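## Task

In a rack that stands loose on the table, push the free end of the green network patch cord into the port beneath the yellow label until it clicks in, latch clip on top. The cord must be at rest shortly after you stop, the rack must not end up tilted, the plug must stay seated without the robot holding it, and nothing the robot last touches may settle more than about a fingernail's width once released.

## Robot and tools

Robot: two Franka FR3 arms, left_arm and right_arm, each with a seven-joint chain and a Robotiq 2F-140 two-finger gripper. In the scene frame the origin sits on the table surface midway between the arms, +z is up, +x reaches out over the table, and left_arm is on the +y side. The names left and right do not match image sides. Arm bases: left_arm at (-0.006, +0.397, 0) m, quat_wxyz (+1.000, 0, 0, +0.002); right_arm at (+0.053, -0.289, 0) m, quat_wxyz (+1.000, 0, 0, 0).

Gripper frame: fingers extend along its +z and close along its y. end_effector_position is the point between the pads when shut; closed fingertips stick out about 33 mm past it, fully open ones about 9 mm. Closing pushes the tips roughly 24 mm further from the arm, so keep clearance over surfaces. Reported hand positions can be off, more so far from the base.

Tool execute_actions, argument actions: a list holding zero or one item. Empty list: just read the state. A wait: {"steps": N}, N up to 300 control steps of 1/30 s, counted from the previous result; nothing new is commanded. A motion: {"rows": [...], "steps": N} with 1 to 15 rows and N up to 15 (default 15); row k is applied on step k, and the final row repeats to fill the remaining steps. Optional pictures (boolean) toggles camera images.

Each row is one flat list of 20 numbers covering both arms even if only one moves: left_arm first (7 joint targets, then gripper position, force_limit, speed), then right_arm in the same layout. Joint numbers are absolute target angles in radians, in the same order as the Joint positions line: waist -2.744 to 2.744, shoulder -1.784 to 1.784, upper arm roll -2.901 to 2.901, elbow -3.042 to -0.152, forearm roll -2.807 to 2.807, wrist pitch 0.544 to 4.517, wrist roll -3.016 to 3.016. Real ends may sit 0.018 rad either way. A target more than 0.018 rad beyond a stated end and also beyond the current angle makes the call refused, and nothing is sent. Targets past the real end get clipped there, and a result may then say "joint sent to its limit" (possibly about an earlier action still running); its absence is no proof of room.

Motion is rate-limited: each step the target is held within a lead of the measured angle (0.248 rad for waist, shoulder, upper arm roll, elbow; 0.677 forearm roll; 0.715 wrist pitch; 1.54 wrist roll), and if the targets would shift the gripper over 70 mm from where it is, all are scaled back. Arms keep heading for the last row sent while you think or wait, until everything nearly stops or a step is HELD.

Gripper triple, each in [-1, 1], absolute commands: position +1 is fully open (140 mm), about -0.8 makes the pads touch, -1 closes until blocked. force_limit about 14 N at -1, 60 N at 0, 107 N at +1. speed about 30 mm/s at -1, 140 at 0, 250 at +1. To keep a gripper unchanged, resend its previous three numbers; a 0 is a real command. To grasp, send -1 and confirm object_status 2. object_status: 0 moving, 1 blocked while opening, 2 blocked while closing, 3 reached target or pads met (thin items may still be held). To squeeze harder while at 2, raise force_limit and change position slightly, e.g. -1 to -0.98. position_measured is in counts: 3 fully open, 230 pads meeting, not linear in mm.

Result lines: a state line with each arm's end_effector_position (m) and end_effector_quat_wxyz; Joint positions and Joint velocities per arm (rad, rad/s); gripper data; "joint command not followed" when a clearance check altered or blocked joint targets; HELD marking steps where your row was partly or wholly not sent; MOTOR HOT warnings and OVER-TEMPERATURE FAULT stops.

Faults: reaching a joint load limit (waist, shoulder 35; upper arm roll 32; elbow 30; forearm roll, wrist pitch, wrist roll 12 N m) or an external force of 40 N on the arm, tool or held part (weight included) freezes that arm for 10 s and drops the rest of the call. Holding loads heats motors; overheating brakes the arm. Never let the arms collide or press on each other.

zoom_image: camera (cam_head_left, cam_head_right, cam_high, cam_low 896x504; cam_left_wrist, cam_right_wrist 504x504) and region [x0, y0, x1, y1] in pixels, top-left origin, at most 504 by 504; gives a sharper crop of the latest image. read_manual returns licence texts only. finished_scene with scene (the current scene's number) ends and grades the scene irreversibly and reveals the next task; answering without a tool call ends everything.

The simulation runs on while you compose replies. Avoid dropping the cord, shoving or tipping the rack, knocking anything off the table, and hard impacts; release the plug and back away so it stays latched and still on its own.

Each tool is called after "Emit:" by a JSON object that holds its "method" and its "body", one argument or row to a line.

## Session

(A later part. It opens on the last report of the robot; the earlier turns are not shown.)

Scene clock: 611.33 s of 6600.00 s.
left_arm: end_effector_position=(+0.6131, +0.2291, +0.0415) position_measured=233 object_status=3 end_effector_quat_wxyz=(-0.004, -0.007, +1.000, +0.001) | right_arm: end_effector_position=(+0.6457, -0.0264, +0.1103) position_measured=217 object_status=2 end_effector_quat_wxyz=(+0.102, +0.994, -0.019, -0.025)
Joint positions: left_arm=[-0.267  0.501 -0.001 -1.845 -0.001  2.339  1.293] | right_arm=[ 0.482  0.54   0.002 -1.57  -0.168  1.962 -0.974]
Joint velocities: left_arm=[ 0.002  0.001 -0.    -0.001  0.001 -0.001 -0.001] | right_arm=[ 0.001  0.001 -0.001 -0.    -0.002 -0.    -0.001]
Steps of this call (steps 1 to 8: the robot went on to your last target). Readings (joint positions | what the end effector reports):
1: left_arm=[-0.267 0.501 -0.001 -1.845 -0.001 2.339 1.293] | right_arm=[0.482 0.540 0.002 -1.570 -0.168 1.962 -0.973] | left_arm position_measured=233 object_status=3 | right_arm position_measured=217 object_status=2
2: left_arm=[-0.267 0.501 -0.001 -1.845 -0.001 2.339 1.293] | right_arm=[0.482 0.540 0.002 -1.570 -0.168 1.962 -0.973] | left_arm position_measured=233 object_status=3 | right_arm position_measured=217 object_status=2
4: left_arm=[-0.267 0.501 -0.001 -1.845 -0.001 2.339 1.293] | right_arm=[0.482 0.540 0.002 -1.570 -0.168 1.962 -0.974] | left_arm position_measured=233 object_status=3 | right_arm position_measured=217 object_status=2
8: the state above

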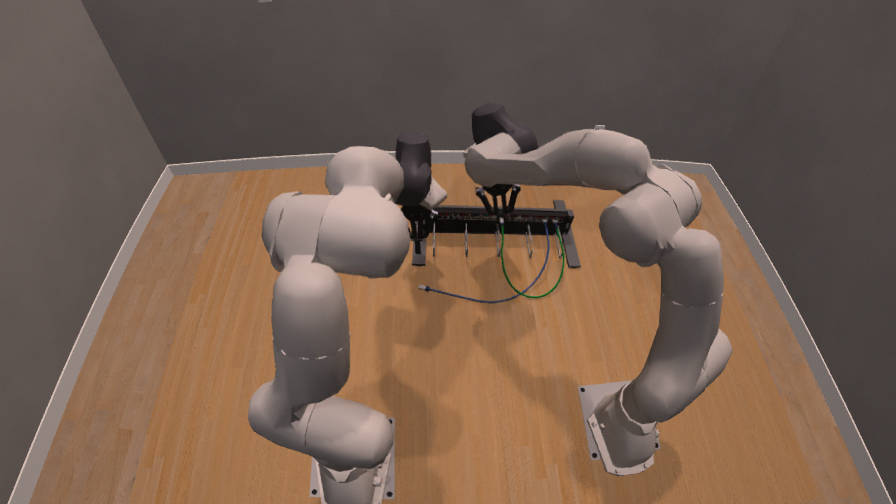

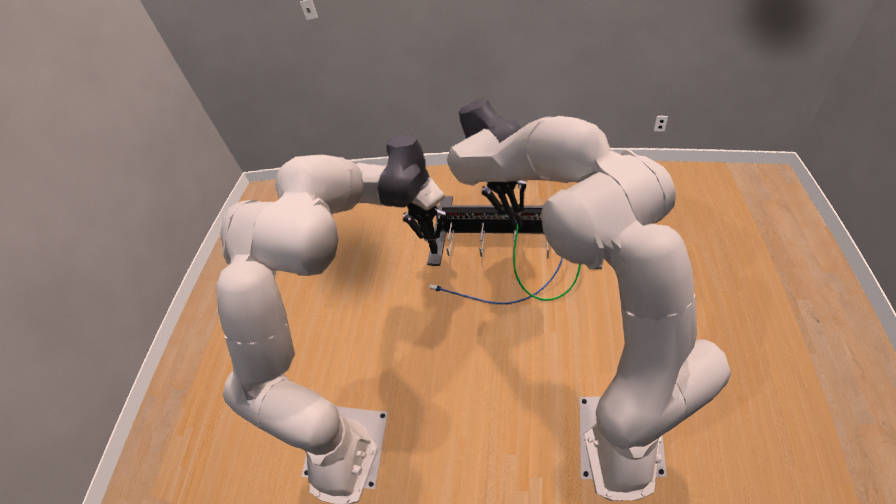

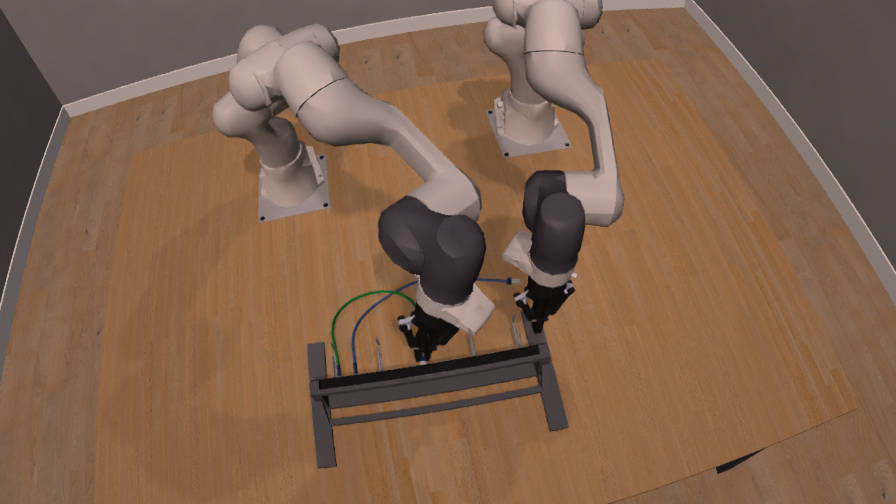

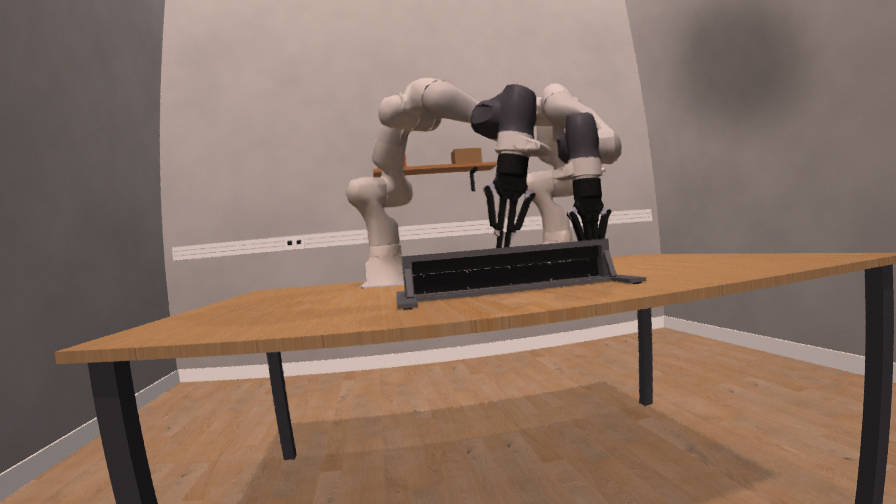

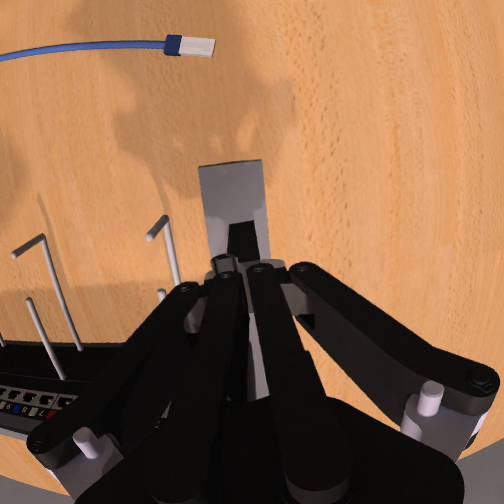

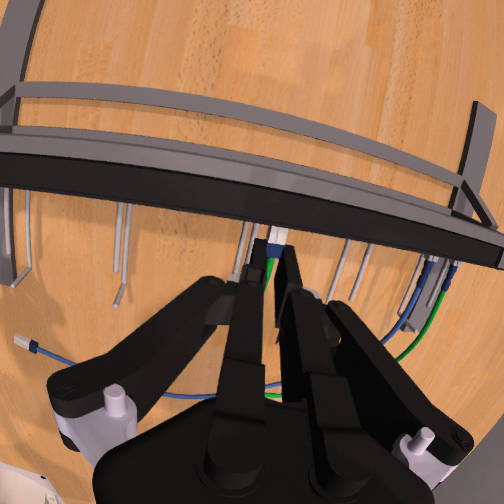

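Emit:
{"method": "execute_actions", "body": {
  "actions": [
    {"rows":[[-0.266,0.527,0,-1.861,0.002,2.32,1.3,-1,0,0,0.4744,0.537,-0.003,-1.5573,-0.176,1.9825,-0.978,-0.98,0,-1],[-0.266,0.527,0,-1.861,0.002,2.32,1.3,-1,0,0,0.474,0.538,-0.003,-1.5553,-0.176,1.9825,-0.9785,-0.98,0,-1],[-0.266,0.527,0,-1.861,0.002,2.32,1.3,-1,0,0,0.4736,0.539,-0.0035,-1.5533,-0.1765,1.982,-0.979,-0.98,0,-1],[-0.266,0.527,0,-1.861,0.002,2.32,1.3,-1,0,0,0.4732,0.540,-0.0035,-1.5513,-0.1765,1.982,-0.979,-0.98,0,-1],[-0.266,0.527,0,-1.861,0.002,2.32,1.3,-1,0,0,0.4728,0.541,-0.0035,-1.5493,-0.177,1.982,-0.9795,-0.98,0,-1],[-0.266,0.527,0,-1.861,0.002,2.32,1.3,-1,0,0,0.4724,0.542,-0.004,-1.5473,-0.177,1.982,-0.98,-0.98,0,-1],[-0.266,0.527,0,-1.861,0.002,2.32,1.3,-1,0,0,0.472,0.543,-0.004,-1.5453,-0.177,1.9815,-0.98,-0.98,0,-1],[-0.266,0.527,0,-1.861,0.002,2.32,1.3,-1,0,0,0.4716,0.544,-0.004,-1.5433,-0.1775,1.9815,-0.9805,-0.98,0,-1],[-0.266,0.527,0,-1.861,0.002,2.32,1.3,-1,0,0,0.4712,0.545,-0.004,-1.5413,-0.1775,1.9815,-0.981,-0.98,0,-1],[-0.266,0.527,0,-1.861,0.002,2.32,1.3,-1,0,0,0.4708,0.546,-0.0045,-1.5393,-0.178,1.981,-0.981,-0.98,0,-1],[-0.266,0.527,0,-1.861,0.002,2.32,1.3,-1,0,0,0.4704,0.547,-0.0045,-1.5373,-0.178,1.981,-0.9815,-0.98,0,-1],[-0.266,0.527,0,-1.861,0.002,2.32,1.3,-1,0,0,0.47,0.5478,-0.0045,-1.5353,-0.178,1.981,-0.982,-0.98,0,-1],[-0.266,0.527,0,-1.861,0.002,2.32,1.3,-1,0,0,0.4695,0.5485,-0.0045,-1.5335,-0.178,1.981,-0.982,-0.98,0,-1]],"steps":15}
  ],
  "pictures": false
}}

Emit:
{"method": "execute_actions", "body": {
  "actions": [
    {"steps":8}
  ]
}}

Scene clock: 627.90 s of 6600.00 s.
left_arm: end_effector_position=(+0.6131, +0.2291, +0.0415) position_measured=233 object_status=3 end_effector_quat_wxyz=(-0.004, -0.007, +1.000, +0.001) | right_arm: end_effector_position=(+0.6504, -0.0264, +0.1102) position_measured=217 object_status=2 end_effector_quat_wxyz=(+0.101, +0.994, -0.020, -0.025)
Joint positions: left_arm=[-0.267  0.501 -0.001 -1.845 -0.001  2.339  1.293] | right_arm=[ 0.479  0.553  0.003 -1.549 -0.168  1.955 -0.976]
Joint velocities: left_arm=[-0.001 -0.     0.001 -0.002  0.     0.     0.001] | right_arm=[ 0.001  0.002 -0.001  0.017  0.001 -0.021 -0.006]
Steps of this call (steps 1 to 15: the robot went on to your last target; steps 16 to 90: nothing new was sent; then 13.07 s passed at rest; steps 91 to 105: all 15 steps of this action). Readings (joint positions | what the end effector reports):
91: left_arm=[-0.267 0.501 -0.001 -1.845 -0.001 2.339 1.293] | right_arm=[0.482 0.540 0.002 -1.570 -0.168 1.962 -0.974] | left_arm position_measured=233 object_status=3 | right_arm position_measured=217 object_status=2
92: left_arm=[-0.267 0.501 -0.001 -1.845 -0.001 2.339 1.293] | right_arm=[0.482 0.541 0.002 -1.569 -0.168 1.962 -0.974] | left_arm position_measured=233 object_status=3 | right_arm position_measured=217 object_status=2
94: left_arm=[-0.267 0.501 -0.001 -1.845 -0.001 2.339 1.293] | right_arm=[0.482 0.542 0.002 -1.567 -0.168 1.960 -0.974] | left_arm position_measured=233 object_status=3 | right_arm position_measured=217 object_status=2
98: left_arm=[-0.267 0.501 -0.001 -1.845 -0.001 2.339 1.293] | right_arm=[0.481 0.546 0.002 -1.561 -0.168 1.957 -0.975] | left_arm position_measured=233 object_status=3 | right_arm position_measured=217 object_status=2
105: the state above

Scene clock: 628.17 s of 6600.00 s.
left_arm: end_effector_position=(+0.6131, +0.2291, +0.0415) position_measured=233 object_status=3 end_effector_quat_wxyz=(-0.004, -0.007, +1.000, +0.001) | right_arm: end_effector_position=(+0.6503, -0.0265, +0.1102) position_measured=217 object_status=2 end_effector_quat_wxyz=(+0.102, +0.994, -0.019, -0.025)
Joint positions: left_arm=[-0.267  0.501 -0.001 -1.845 -0.001  2.339  1.293] | right_arm=[ 0.479  0.554  0.003 -1.548 -0.168  1.954 -0.977]
Joint velocities: left_arm=[-0.     0.001  0.001  0.001 -0.001 -0.     0.   ] | right_arm=[-0.     0.001  0.     0.001 -0.    -0.001  0.   ]
Steps of this call (steps 1 to 8: the robot went on to your last target). Readings (joint positions | what the end effector reports):
1: left_arm=[-0.267 0.501 -0.001 -1.845 -0.001 2.339 1.293] | right_arm=[0.479 0.553 0.003 -1.549 -0.168 1.954 -0.977] | left_arm position_measured=233 object_status=3 | right_arm position_measured=217 object_status=2
2: left_arm=[-0.267 0.501 -0.001 -1.845 -0.001 2.339 1.293] | right_arm=[0.479 0.554 0.003 -1.548 -0.168 1.954 -0.977] | left_arm position_measured=233 object_status=3 | right_arm position_measured=217 object_status=2
4: left_arm=[-0.267 0.501 -0.001 -1.845 -0.001 2.339 1.293] | right_arm=[0.479 0.554 0.003 -1.548 -0.168 1.954 -0.977] | left_arm position_measured=233 object_status=3 | right_arm position_measured=217 object_status=2
8: the state above

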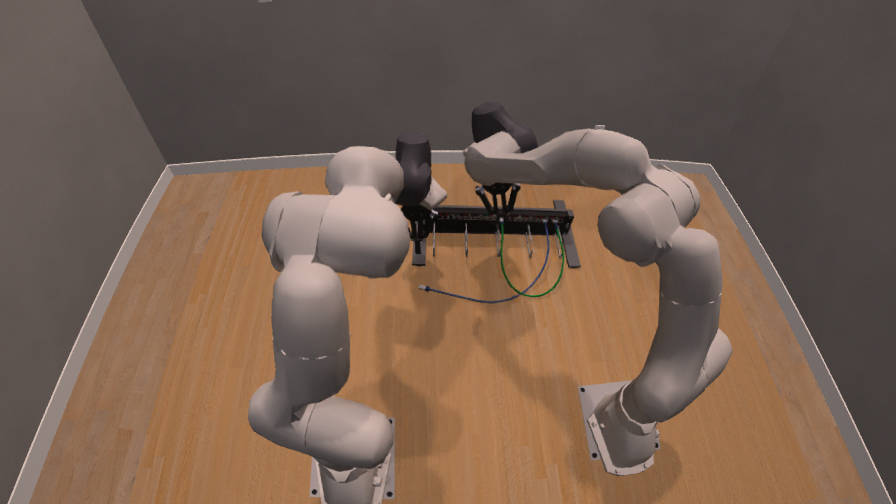

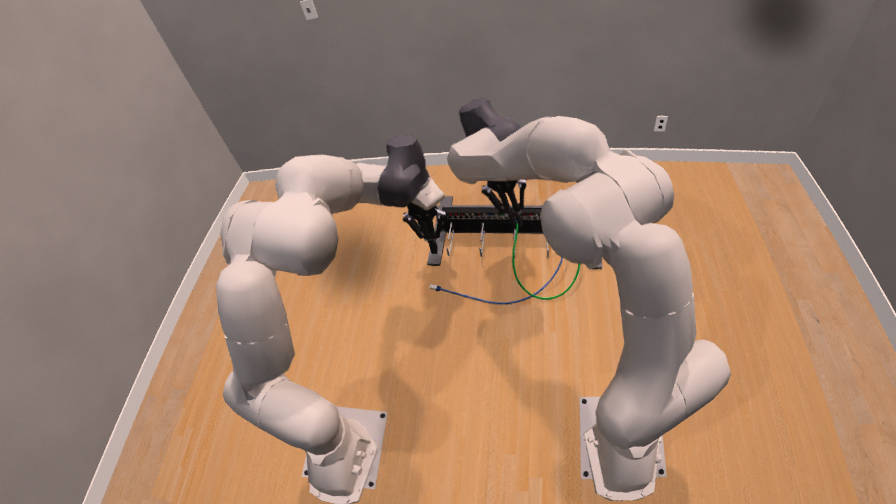

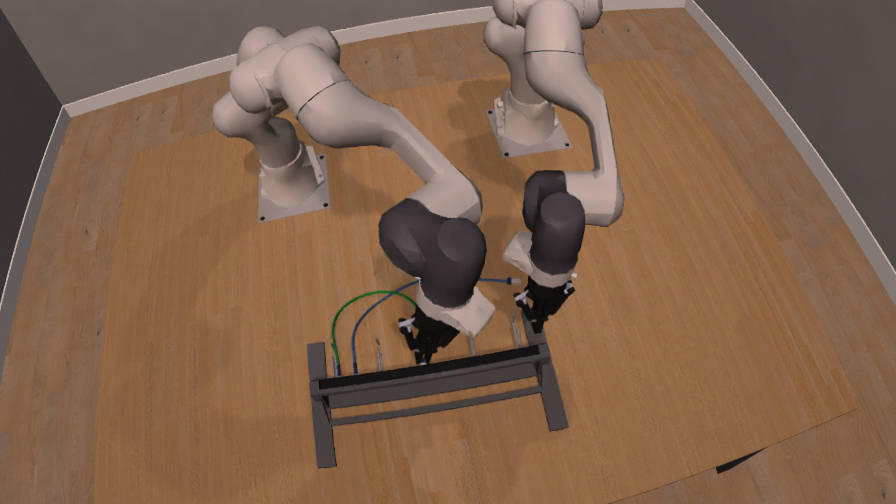

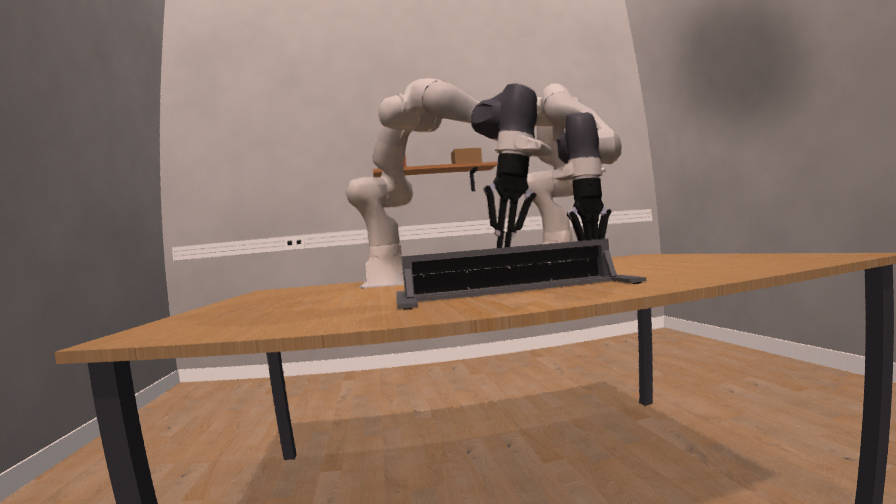

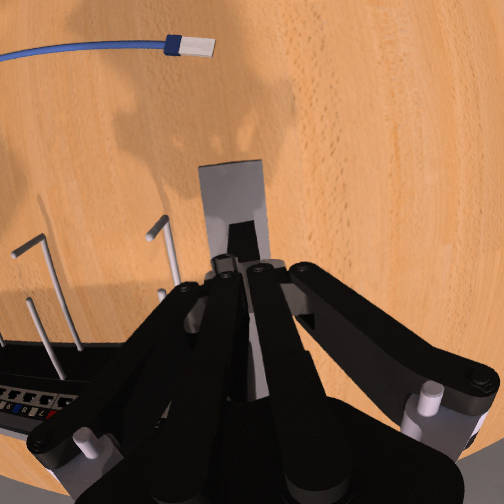

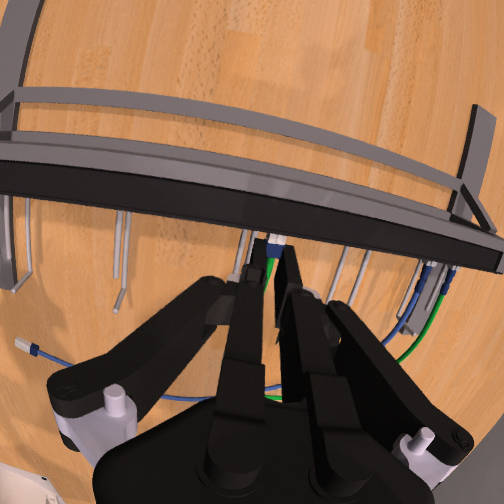

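Emit:
{"method": "execute_actions", "body": {
  "actions": [
    {"rows":[[-0.266,0.527,0,-1.861,0.002,2.32,1.3,-1,0,0,0.4688,0.5482,-0.005,-1.533,-0.179,1.984,-0.98,-0.98,0,-1],[-0.266,0.527,0,-1.861,0.002,2.32,1.3,-1,0,0,0.468,0.548,-0.0055,-1.5325,-0.18,1.987,-0.98,-0.98,0,-1],[-0.266,0.527,0,-1.861,0.002,2.32,1.3,-1,0,0,0.4672,0.5478,-0.006,-1.532,-0.18,1.990,-0.98,-0.98,0,-1]],"steps":8}
  ],
  "pictures": false
}}

Emit:
{"method": "execute_actions", "body": {
  "actions": [
    {"rows":[[-0.266,0.527,0,-1.861,0.002,2.325,1.3,-1,0,0,0.4695,0.549,-0.004,-1.535,-0.178,1.983,-0.978,-0.98,0,-1],[-0.266,0.527,0,-1.861,0.002,2.325,1.3,-1,0,0,0.472,0.55,-0.002,-1.538,-0.176,1.976,-0.977,-0.98,0,-1],[-0.266,0.527,0,-1.861,0.002,2.325,1.3,-1,0,0,0.4745,0.5512,0,-1.541,-0.173,1.969,-0.977,-0.98,0,-1],[-0.266,0.527,0,-1.861,0.002,2.325,1.3,-1,0,0,0.477,0.5524,0.001,-1.544,-0.17,1.962,-0.977,-0.98,0,-1],[-0.266,0.527,0,-1.861,0.002,2.325,1.3,-1,0,0,0.479,0.5535,0.003,-1.547,-0.168,1.955,-0.977,-0.98,0,-1],[-0.266,0.527,0,-1.861,0.002,2.325,1.3,-1,0,0,0.481,0.5542,0.004,-1.55,-0.166,1.95,-0.977,-0.98,0,-1],[-0.266,0.527,0,-1.861,0.002,2.325,1.3,-1,0,0,0.483,0.5548,0.005,-1.553,-0.165,1.945,-0.977,-0.98,0,-1],[-0.266,0.527,0,-1.861,0.002,2.325,1.3,-1,0,0,0.485,0.5553,0.006,-1.556,-0.163,1.94,-0.977,-0.98,0,-1],[-0.266,0.527,0,-1.861,0.002,2.325,1.3,-1,0,0,0.487,0.5558,0.007,-1.559,-0.162,1.935,-0.977,-0.98,0,-1],[-0.266,0.527,0,-1.861,0.002,2.325,1.3,-1,0,0,0.4885,0.5562,0.008,-1.562,-0.16,1.93,-0.977,-0.98,0,-1],[-0.266,0.527,0,-1.861,0.002,2.325,1.3,-1,0,0,0.49,0.5566,0.009,-1.564,-0.159,1.926,-0.977,-0.98,0,-1]],"steps":15}
  ],
  "pictures": false
}}

Emit:
{"method": "execute_actions", "body": {
  "actions": [
    {"steps":8}
  ]
}}

Scene clock: 637.80 s of 6600.00 s.
left_arm: end_effector_position=(+0.6131, +0.2291, +0.0415) position_measured=233 object_status=3 end_effector_quat_wxyz=(-0.004, -0.007, +1.000, +0.001) | right_arm: end_effector_position=(+0.6504, -0.0265, +0.1102) position_measured=217 object_status=2 end_effector_quat_wxyz=(+0.102, +0.994, -0.018, -0.025)
Joint positions: left_arm=[-0.267  0.501 -0.001 -1.845 -0.001  2.339  1.293] | right_arm=[ 0.478  0.554  0.003 -1.547 -0.168  1.953 -0.979]
Joint velocities: left_arm=[ 0.001 -0.001  0.001  0.    -0.     0.     0.001] | right_arm=[ 0.002  0.001 -0.001 -0.001  0.     0.001  0.   ]
Steps of this call (steps 1 to 15: the robot went on to your last target; steps 16 to 90: nothing new was sent; then 6.37 s passed at rest; steps 91 to 98: all 8 steps of this action). Readings (joint positions | what the end effector reports):
91: left_arm=[-0.267 0.501 -0.001 -1.845 -0.001 2.339 1.293] | right_arm=[0.478 0.554 0.003 -1.547 -0.168 1.953 -0.979] | left_arm position_measured=233 object_status=3 | right_arm position_measured=217 object_status=2
92: left_arm=[-0.267 0.501 -0.001 -1.845 -0.001 2.339 1.293] | right_arm=[0.478 0.554 0.003 -1.547 -0.168 1.953 -0.979] | left_arm position_measured=233 object_status=3 | right_arm position_measured=217 object_status=2
94: left_arm=[-0.267 0.501 -0.001 -1.845 -0.001 2.339 1.293] | right_arm=[0.478 0.554 0.003 -1.547 -0.168 1.953 -0.979] | left_arm position_measured=233 object_status=3 | right_arm position_measured=217 object_status=2
98: the state above

Scene clock: 638.30 s of 6600.00 s.
left_arm: end_effector_position=(+0.6131, +0.2291, +0.0415) position_measured=233 object_status=3 end_effector_quat_wxyz=(-0.004, -0.007, +1.000, +0.001) | right_arm: end_effector_position=(+0.6496, -0.0264, +0.1101) position_measured=217 object_status=2 end_effector_quat_wxyz=(+0.102, +0.994, -0.018, -0.025)
Joint positions: left_arm=[-0.267  0.501 -0.001 -1.845 -0.001  2.339  1.293] | right_arm=[ 0.48   0.553  0.002 -1.55  -0.168  1.954 -0.979]
Joint velocities: left_arm=[ 0.    -0.    -0.001 -0.002  0.001 -0.    -0.002] | right_arm=[ 0.002 -0.001 -0.    -0.002 -0.002  0.002 -0.002]
Steps of this call (steps 1 to 15: all 15 steps of this action). Readings (joint positions | what the end effector reports):
1: left_arm=[-0.267 0.501 -0.001 -1.845 -0.001 2.339 1.293] | right_arm=[0.478 0.554 0.003 -1.547 -0.168 1.953 -0.979] | left_arm position_measured=233 object_status=3 | right_arm position_measured=217 object_status=2
2: left_arm=[-0.267 0.501 -0.001 -1.845 -0.001 2.339 1.293] | right_arm=[0.478 0.554 0.003 -1.547 -0.168 1.953 -0.979] | left_arm position_measured=233 object_status=3 | right_arm position_measured=217 object_status=2
4: left_arm=[-0.267 0.501 -0.001 -1.845 -0.001 2.339 1.293] | right_arm=[0.478 0.554 0.003 -1.547 -0.168 1.953 -0.979] | left_arm position_measured=233 object_status=3 | right_arm position_measured=217 object_status=2
8: left_arm=[-0.267 0.501 -0.001 -1.845 -0.001 2.339 1.293] | right_arm=[0.479 0.554 0.003 -1.548 -0.168 1.952 -0.979] | left_arm position_measured=233 object_status=3 | right_arm position_measured=217 object_status=2
15: the state above

Scene clock: 638.57 s of 6600.00 s.
left_arm: end_effector_position=(+0.6131, +0.2291, +0.0415) position_measured=233 object_status=3 end_effector_quat_wxyz=(-0.004, -0.007, +1.000, +0.001) | right_arm: end_effector_position=(+0.6496, -0.0264, +0.1101) position_measured=217 object_status=2 end_effector_quat_wxyz=(+0.102, +0.994, -0.018, -0.025)
Joint positions: left_arm=[-0.267  0.501 -0.001 -1.845 -0.001  2.339  1.293] | right_arm=[ 0.48   0.553  0.002 -1.55  -0.169  1.954 -0.979]
Joint velocities: left_arm=[-0.    -0.001 -0.    -0.     0.001 -0.     0.001] | right_arm=[ 0.001 -0.001  0.    -0.    -0.    -0.001  0.001]
Steps of this call (steps 1 to 8: the robot went on to your last target). Readings (joint positions | what the end effector reports):
1: left_arm=[-0.267 0.501 -0.001 -1.845 -0.001 2.339 1.293] | right_arm=[0.480 0.553 0.002 -1.550 -0.169 1.954 -0.979] | left_arm position_measured=233 object_status=3 | right_arm position_measured=217 object_status=2
2: left_arm=[-0.267 0.501 -0.001 -1.845 -0.001 2.339 1.293] | right_arm=[0.480 0.553 0.002 -1.550 -0.169 1.954 -0.979] | left_arm position_measured=233 object_status=3 | right_arm position_measured=217 object_status=2
4: left_arm=[-0.267 0.501 -0.001 -1.845 -0.001 2.339 1.293] | right_arm=[0.480 0.553 0.002 -1.550 -0.169 1.954 -0.979] | left_arm position_measured=233 object_status=3 | right_arm position_measured=217 object_status=2
8: the state above

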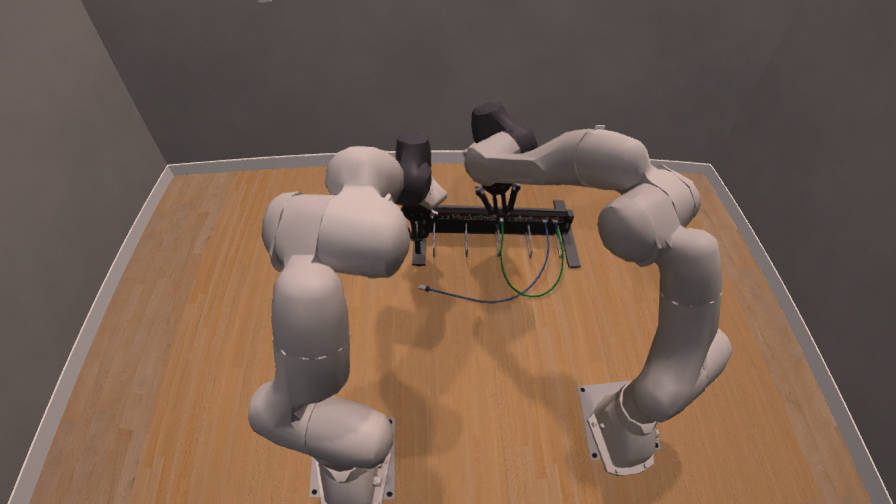

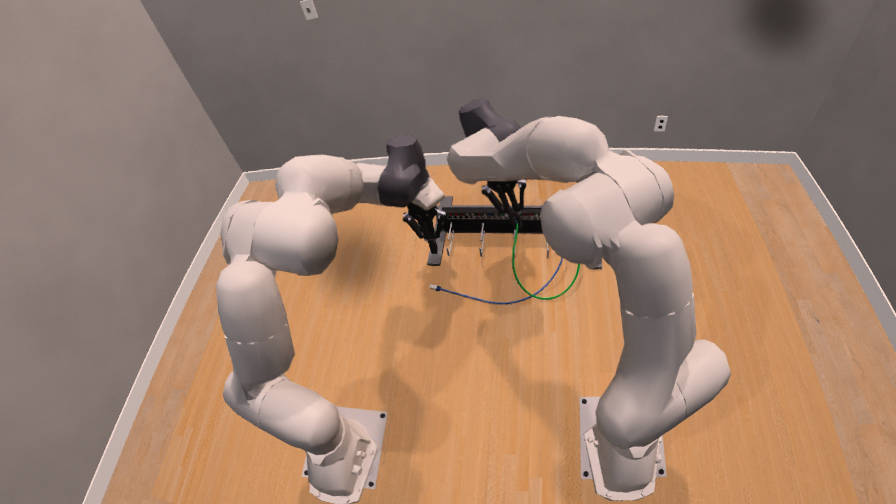

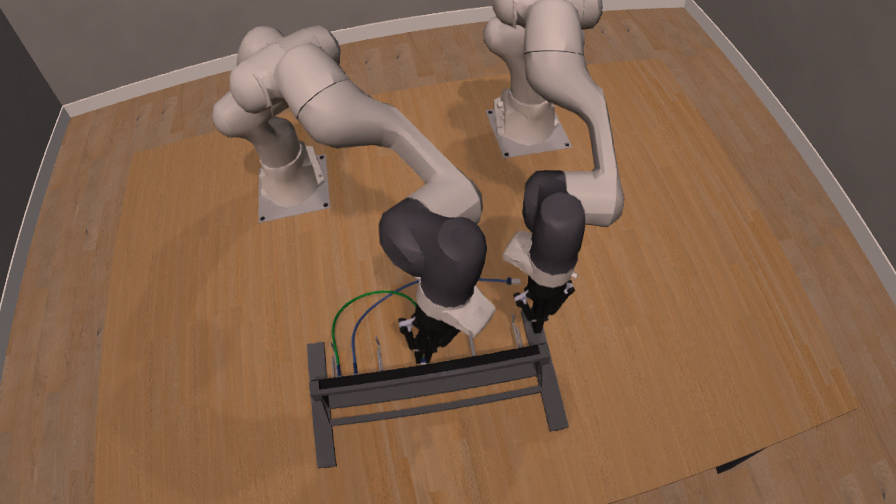

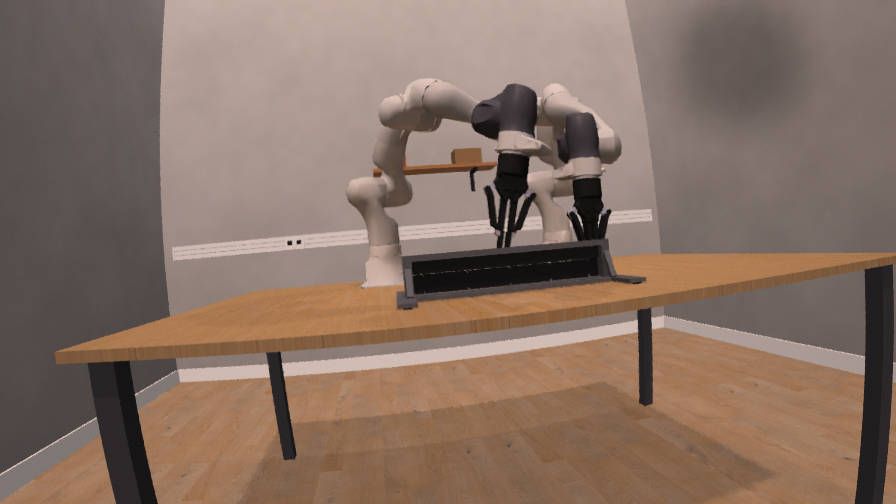

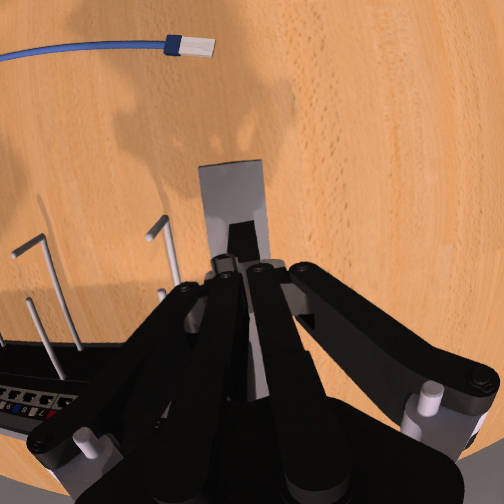

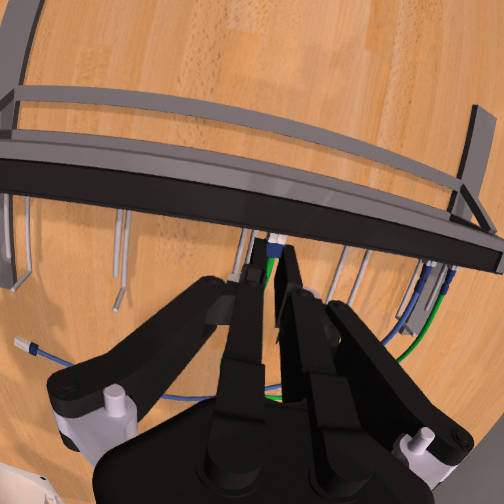

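Emit:
{"method": "execute_actions", "body": {
  "actions": [
    {"rows":[[-0.266,0.522,0,-1.858,0.002,2.328,1.3,-1,0,0,0.4875,0.5555,0.007,-1.561,-0.162,1.933,-0.979,-0.98,0,-1],[-0.266,0.517,0,-1.855,0.002,2.331,1.3,-1,0,0,0.485,0.5548,0.005,-1.557,-0.164,1.94,-0.979,-0.98,0,-1],[-0.266,0.512,0,-1.852,0.002,2.334,1.3,-1,0,0,0.4825,0.554,0.004,-1.5535,-0.166,1.947,-0.979,-0.98,0,-1],[-0.266,0.507,0,-1.849,0.002,2.336,1.3,-1,0,0,0.48,0.553,0.002,-1.55,-0.1685,1.954,-0.979,-0.98,0,-1],[-0.266,0.503,0,-1.846,0.002,2.338,1.3,-1,0,0,0.48,0.553,0.002,-1.55,-0.1685,1.954,-0.979,-0.98,0,-1],[-0.266,0.501,0,-1.845,0.002,2.339,1.3,-1,0,0,0.48,0.553,0.002,-1.55,-0.1685,1.954,-0.979,-0.45,0,-0.8]],"steps":15}
  ],
  "pictures": false
}}

Emit:
{"method": "execute_actions", "body": {
  "actions": [
    {"rows":[[-0.266,0.499,0,-1.845,0.002,2.334,1.3,-1,0,0,0.48,0.552,0.002,-1.55,-0.1685,1.95,-0.979,-0.45,0,-0.8],[-0.266,0.496,0,-1.844,0.002,2.328,1.3,-1,0,0,0.48,0.55,0.002,-1.55,-0.1685,1.944,-0.979,-0.45,0,-0.8],[-0.266,0.492,0,-1.843,0.002,2.32,1.3,-1,0,0,0.48,0.547,0.002,-1.55,-0.1685,1.937,-0.979,-0.45,0,-0.8],[-0.266,0.487,0,-1.842,0.002,2.312,1.3,-1,0,0,0.48,0.543,0.002,-1.549,-0.1685,1.929,-0.979,-0.45,0,-0.8],[-0.266,0.481,0,-1.84,0.002,2.303,1.3,-1,0,0,0.48,0.538,0.002,-1.548,-0.1685,1.921,-0.979,-0.45,0,-0.8],[-0.266,0.474,0,-1.838,0.002,2.294,1.3,-1,0,0,0.48,0.532,0.002,-1.547,-0.1685,1.912,-0.979,-0.45,0,-0.8],[-0.266,0.467,0,-1.836,0.002,2.285,1.3,-1,0,0,0.48,0.526,0.002,-1.545,-0.1685,1.903,-0.979,-0.45,0,-0.8],[-0.266,0.46,0,-1.834,0.002,2.276,1.3,-1,0,0,0.48,0.519,0.002,-1.543,-0.1685,1.894,-0.979,-0.45,0,-0.8],[-0.266,0.453,0,-1.832,0.002,2.268,1.3,-1,0,0,0.48,0.512,0.002,-1.541,-0.1685,1.886,-0.979,-0.45,0,-0.8],[-0.266,0.447,0,-1.83,0.002,2.261,1.3,-1,0,0,0.48,0.505,0.002,-1.539,-0.1685,1.879,-0.979,-0.45,0,-0.8],[-0.266,0.441,0,-1.828,0.002,2.256,1.3,-1,0,0,0.48,0.498,0.002,-1.537,-0.1685,1.873,-0.979,-0.45,0,-0.8],[-0.266,0.436,0,-1.826,0.002,2.252,1.3,-1,0,0,0.48,0.492,0.002,-1.535,-0.1685,1.869,-0.979,-0.45,0,-0.8],[-0.266,0.433,0,-1.825,0.002,2.25,1.3,-1,0,0,0.48,0.487,0.002,-1.534,-0.1685,1.866,-0.979,-0.45,0,-0.8],[-0.266,0.431,0,-1.824,0.002,2.25,1.3,-1,0,0,0.48,0.483,0.002,-1.533,-0.1685,1.864,-0.979,-0.45,0,-0.8],[-0.266,0.43,0,-1.824,0.002,2.25,1.3,-1,0,0,0.48,0.481,0.002,-1.532,-0.1685,1.864,-0.979,-0.45,0,-0.8]],"steps":15}
  ],
  "pictures": false
}}

Emit:
{"method": "execute_actions", "body": {
  "actions": [
    {"steps":45}
  ]
}}

Scene clock: 655.27 s of 6600.00 s.
left_arm: end_effector_position=(+0.6132, +0.2291, +0.0417) position_measured=233 object_status=3 end_effector_quat_wxyz=(-0.004, -0.007, +1.000, +0.000) | right_arm: end_effector_position=(+0.6499, -0.0264, +0.1101) position_measured=192 object_status=0 end_effector_quat_wxyz=(+0.102, +0.994, -0.018, -0.025)
Joint positions: left_arm=[-0.267  0.5   -0.001 -1.845 -0.001  2.339  1.293] | right_arm=[ 0.481  0.553  0.002 -1.55  -0.169  1.955 -0.979]
Joint velocities: left_arm=[-0.    -0.     0.    -0.     0.001  0.001  0.   ] | right_arm=[ 0.001 -0.001  0.    -0.002  0.    -0.    -0.001]
Steps of this call (steps 1 to 15: the robot went on to your last target; steps 16 to 90: nothing new was sent; then 13.20 s passed at rest; steps 91 to 105: all 15 steps of this action). Readings (joint positions | what the end effector reports):
91: left_arm=[-0.267 0.501 -0.001 -1.845 -0.001 2.339 1.293] | right_arm=[0.481 0.552 0.002 -1.550 -0.169 1.954 -0.979] | left_arm position_measured=233 object_status=3 | right_arm position_measured=217 object_status=2
92: left_arm=[-0.267 0.501 -0.001 -1.845 -0.001 2.339 1.293] | right_arm=[0.481 0.552 0.002 -1.550 -0.169 1.954 -0.979] | left_arm position_measured=233 object_status=3 | right_arm position_measured=217 object_status=2
94: left_arm=[-0.267 0.501 -0.001 -1.845 -0.001 2.339 1.293] | right_arm=[0.481 0.552 0.002 -1.550 -0.169 1.955 -0.979] | left_arm position_measured=233 object_status=3 | right_arm position_measured=217 object_status=2
98: left_arm=[-0.267 0.500 -0.001 -1.845 -0.001 2.339 1.293] | right_arm=[0.481 0.553 0.002 -1.550 -0.169 1.955 -0.979] | left_arm position_measured=233 object_status=3 | right_arm position_measured=212 object_status=0
105: the state above

Scene clock: 655.77 s of 6600.00 s.
left_arm: end_effector_position=(+0.6184, +0.2277, +0.0860) position_measured=233 object_status=3 end_effector_quat_wxyz=(+0.004, -0.007, +1.000, -0.002) | right_arm: end_effector_position=(+0.6471, -0.0305, +0.1533) position_measured=186 object_status=3 end_effector_quat_wxyz=(+0.103, +0.994, -0.023, -0.021)
Joint positions: left_arm=[-0.267  0.435 -0.001 -1.826 -0.001  2.269  1.293] | right_arm=[ 0.481  0.491  0.002 -1.537 -0.169  1.885 -0.979]
Joint velocities: left_arm=[ 0.    -0.117  0.001  0.044  0.    -0.092  0.002] | right_arm=[-0.001 -0.167 -0.001  0.059 -0.    -0.107 -0.001]
Steps of this call (steps 1 to 15: all 15 steps of this action). Readings (joint positions | what the end effector reports):
1: left_arm=[-0.267 0.500 -0.001 -1.845 -0.001 2.338 1.293] | right_arm=[0.481 0.553 0.002 -1.550 -0.169 1.954 -0.979] | left_arm position_measured=233 object_status=3 | right_arm position_measured=189 object_status=0
2: left_arm=[-0.267 0.500 -0.001 -1.845 -0.001 2.337 1.293] | right_arm=[0.481 0.552 0.002 -1.550 -0.169 1.953 -0.979] | left_arm position_measured=233 object_status=3 | right_arm position_measured=186 object_status=0
4: left_arm=[-0.267 0.497 -0.001 -1.845 -0.001 2.331 1.293] | right_arm=[0.481 0.551 0.002 -1.550 -0.169 1.947 -0.979] | left_arm position_measured=233 object_status=3 | right_arm position_measured=186 object_status=0
8: left_arm=[-0.267 0.480 -0.001 -1.841 -0.001 2.308 1.293] | right_arm=[0.481 0.537 0.002 -1.550 -0.169 1.926 -0.979] | left_arm position_measured=233 object_status=3 | right_arm position_measured=186 object_status=3
15: the state above

Scene clock: 657.27 s of 6600.00 s.
left_arm: end_effector_position=(+0.6156, +0.2284, +0.0894) position_measured=233 object_status=3 end_effector_quat_wxyz=(-0.001, -0.007, +1.000, -0.000) | right_arm: end_effector_position=(+0.6453, -0.0321, +0.1618) position_measured=186 object_status=3 end_effector_quat_wxyz=(+0.104, +0.994, -0.025, -0.022)
Joint positions: left_arm=[-0.267  0.429 -0.001 -1.824 -0.001  2.252  1.293] | right_arm=[ 0.481  0.479  0.002 -1.532 -0.169  1.866 -0.979]
Joint velocities: left_arm=[ 0.     0.001 -0.001 -0.002  0.001 -0.001  0.001] | right_arm=[-0.002 -0.002 -0.    -0.001  0.001 -0.001  0.001]
Steps of this call (steps 1 to 30: the robot went on to your last target; steps 31 to 45: nothing new was sent). Readings (joint positions | what the end effector reports):
1: left_arm=[-0.267 0.432 -0.001 -1.825 -0.001 2.266 1.293] | right_arm=[0.481 0.486 0.002 -1.535 -0.169 1.882 -0.979] | left_arm position_measured=233 object_status=3 | right_arm position_measured=186 object_status=3
2: left_arm=[-0.267 0.430 -0.001 -1.824 -0.001 2.264 1.293] | right_arm=[0.481 0.482 0.002 -1.534 -0.169 1.879 -0.979] | left_arm position_measured=233 object_status=3 | right_arm position_measured=186 object_status=3
4: left_arm=[-0.267 0.429 -0.001 -1.824 -0.001 2.261 1.293] | right_arm=[0.481 0.479 0.002 -1.532 -0.169 1.876 -0.979] | left_arm position_measured=233 object_status=3 | right_arm position_measured=186 object_status=3
8: left_arm=[-0.267 0.429 -0.001 -1.824 -0.001 2.256 1.293] | right_arm=[0.481 0.479 0.002 -1.532 -0.169 1.871 -0.979] | left_arm position_measured=233 object_status=3 | right_arm position_measured=186 object_status=3
45: the state above
All arms were judged still, so your last target was given up. Only a new action makes them travel on or press farther. Fingers that are still opening or closing keep moving.

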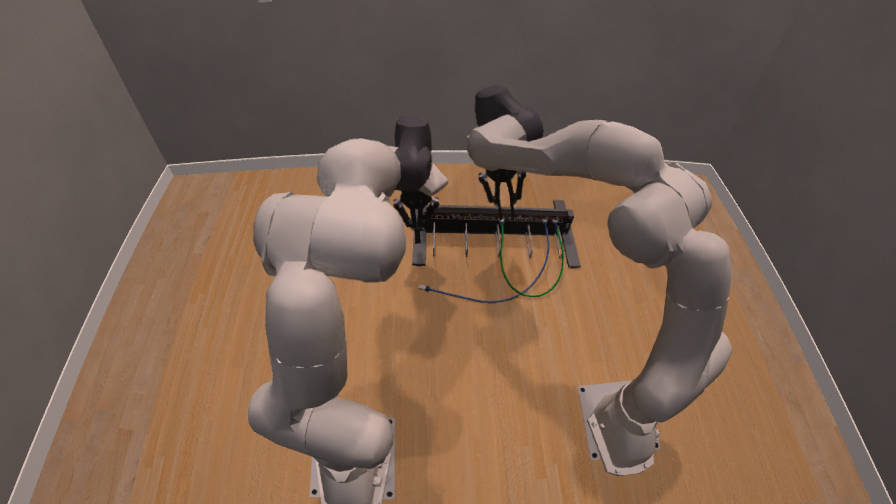

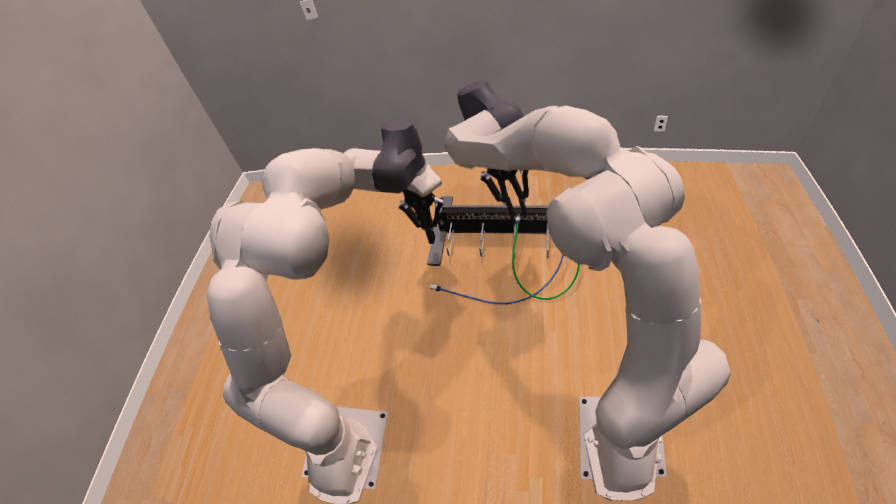

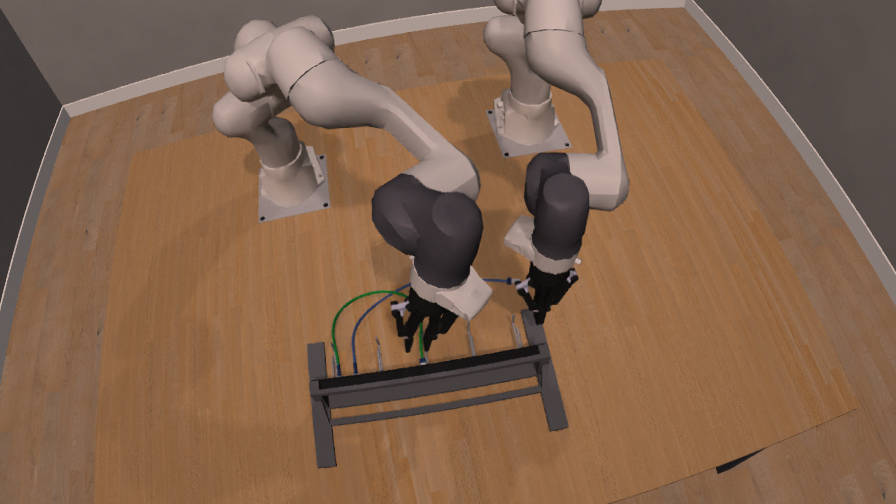

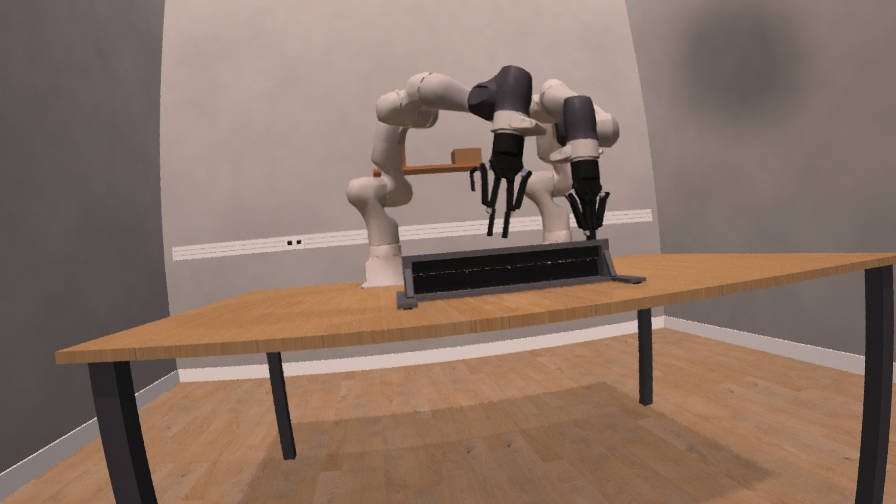

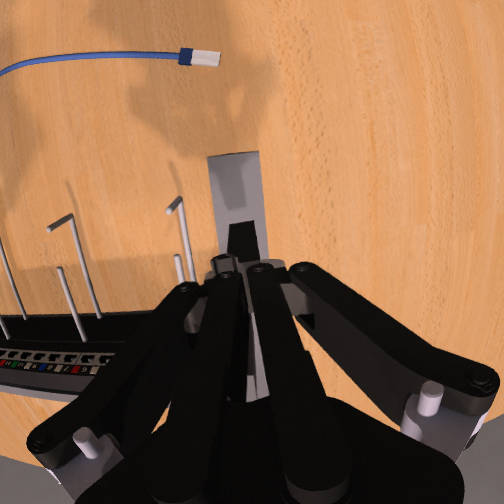

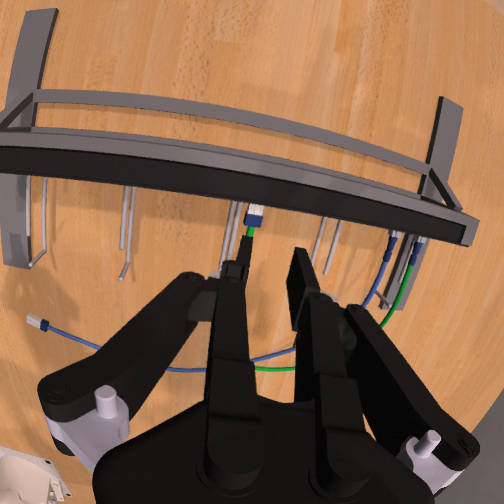

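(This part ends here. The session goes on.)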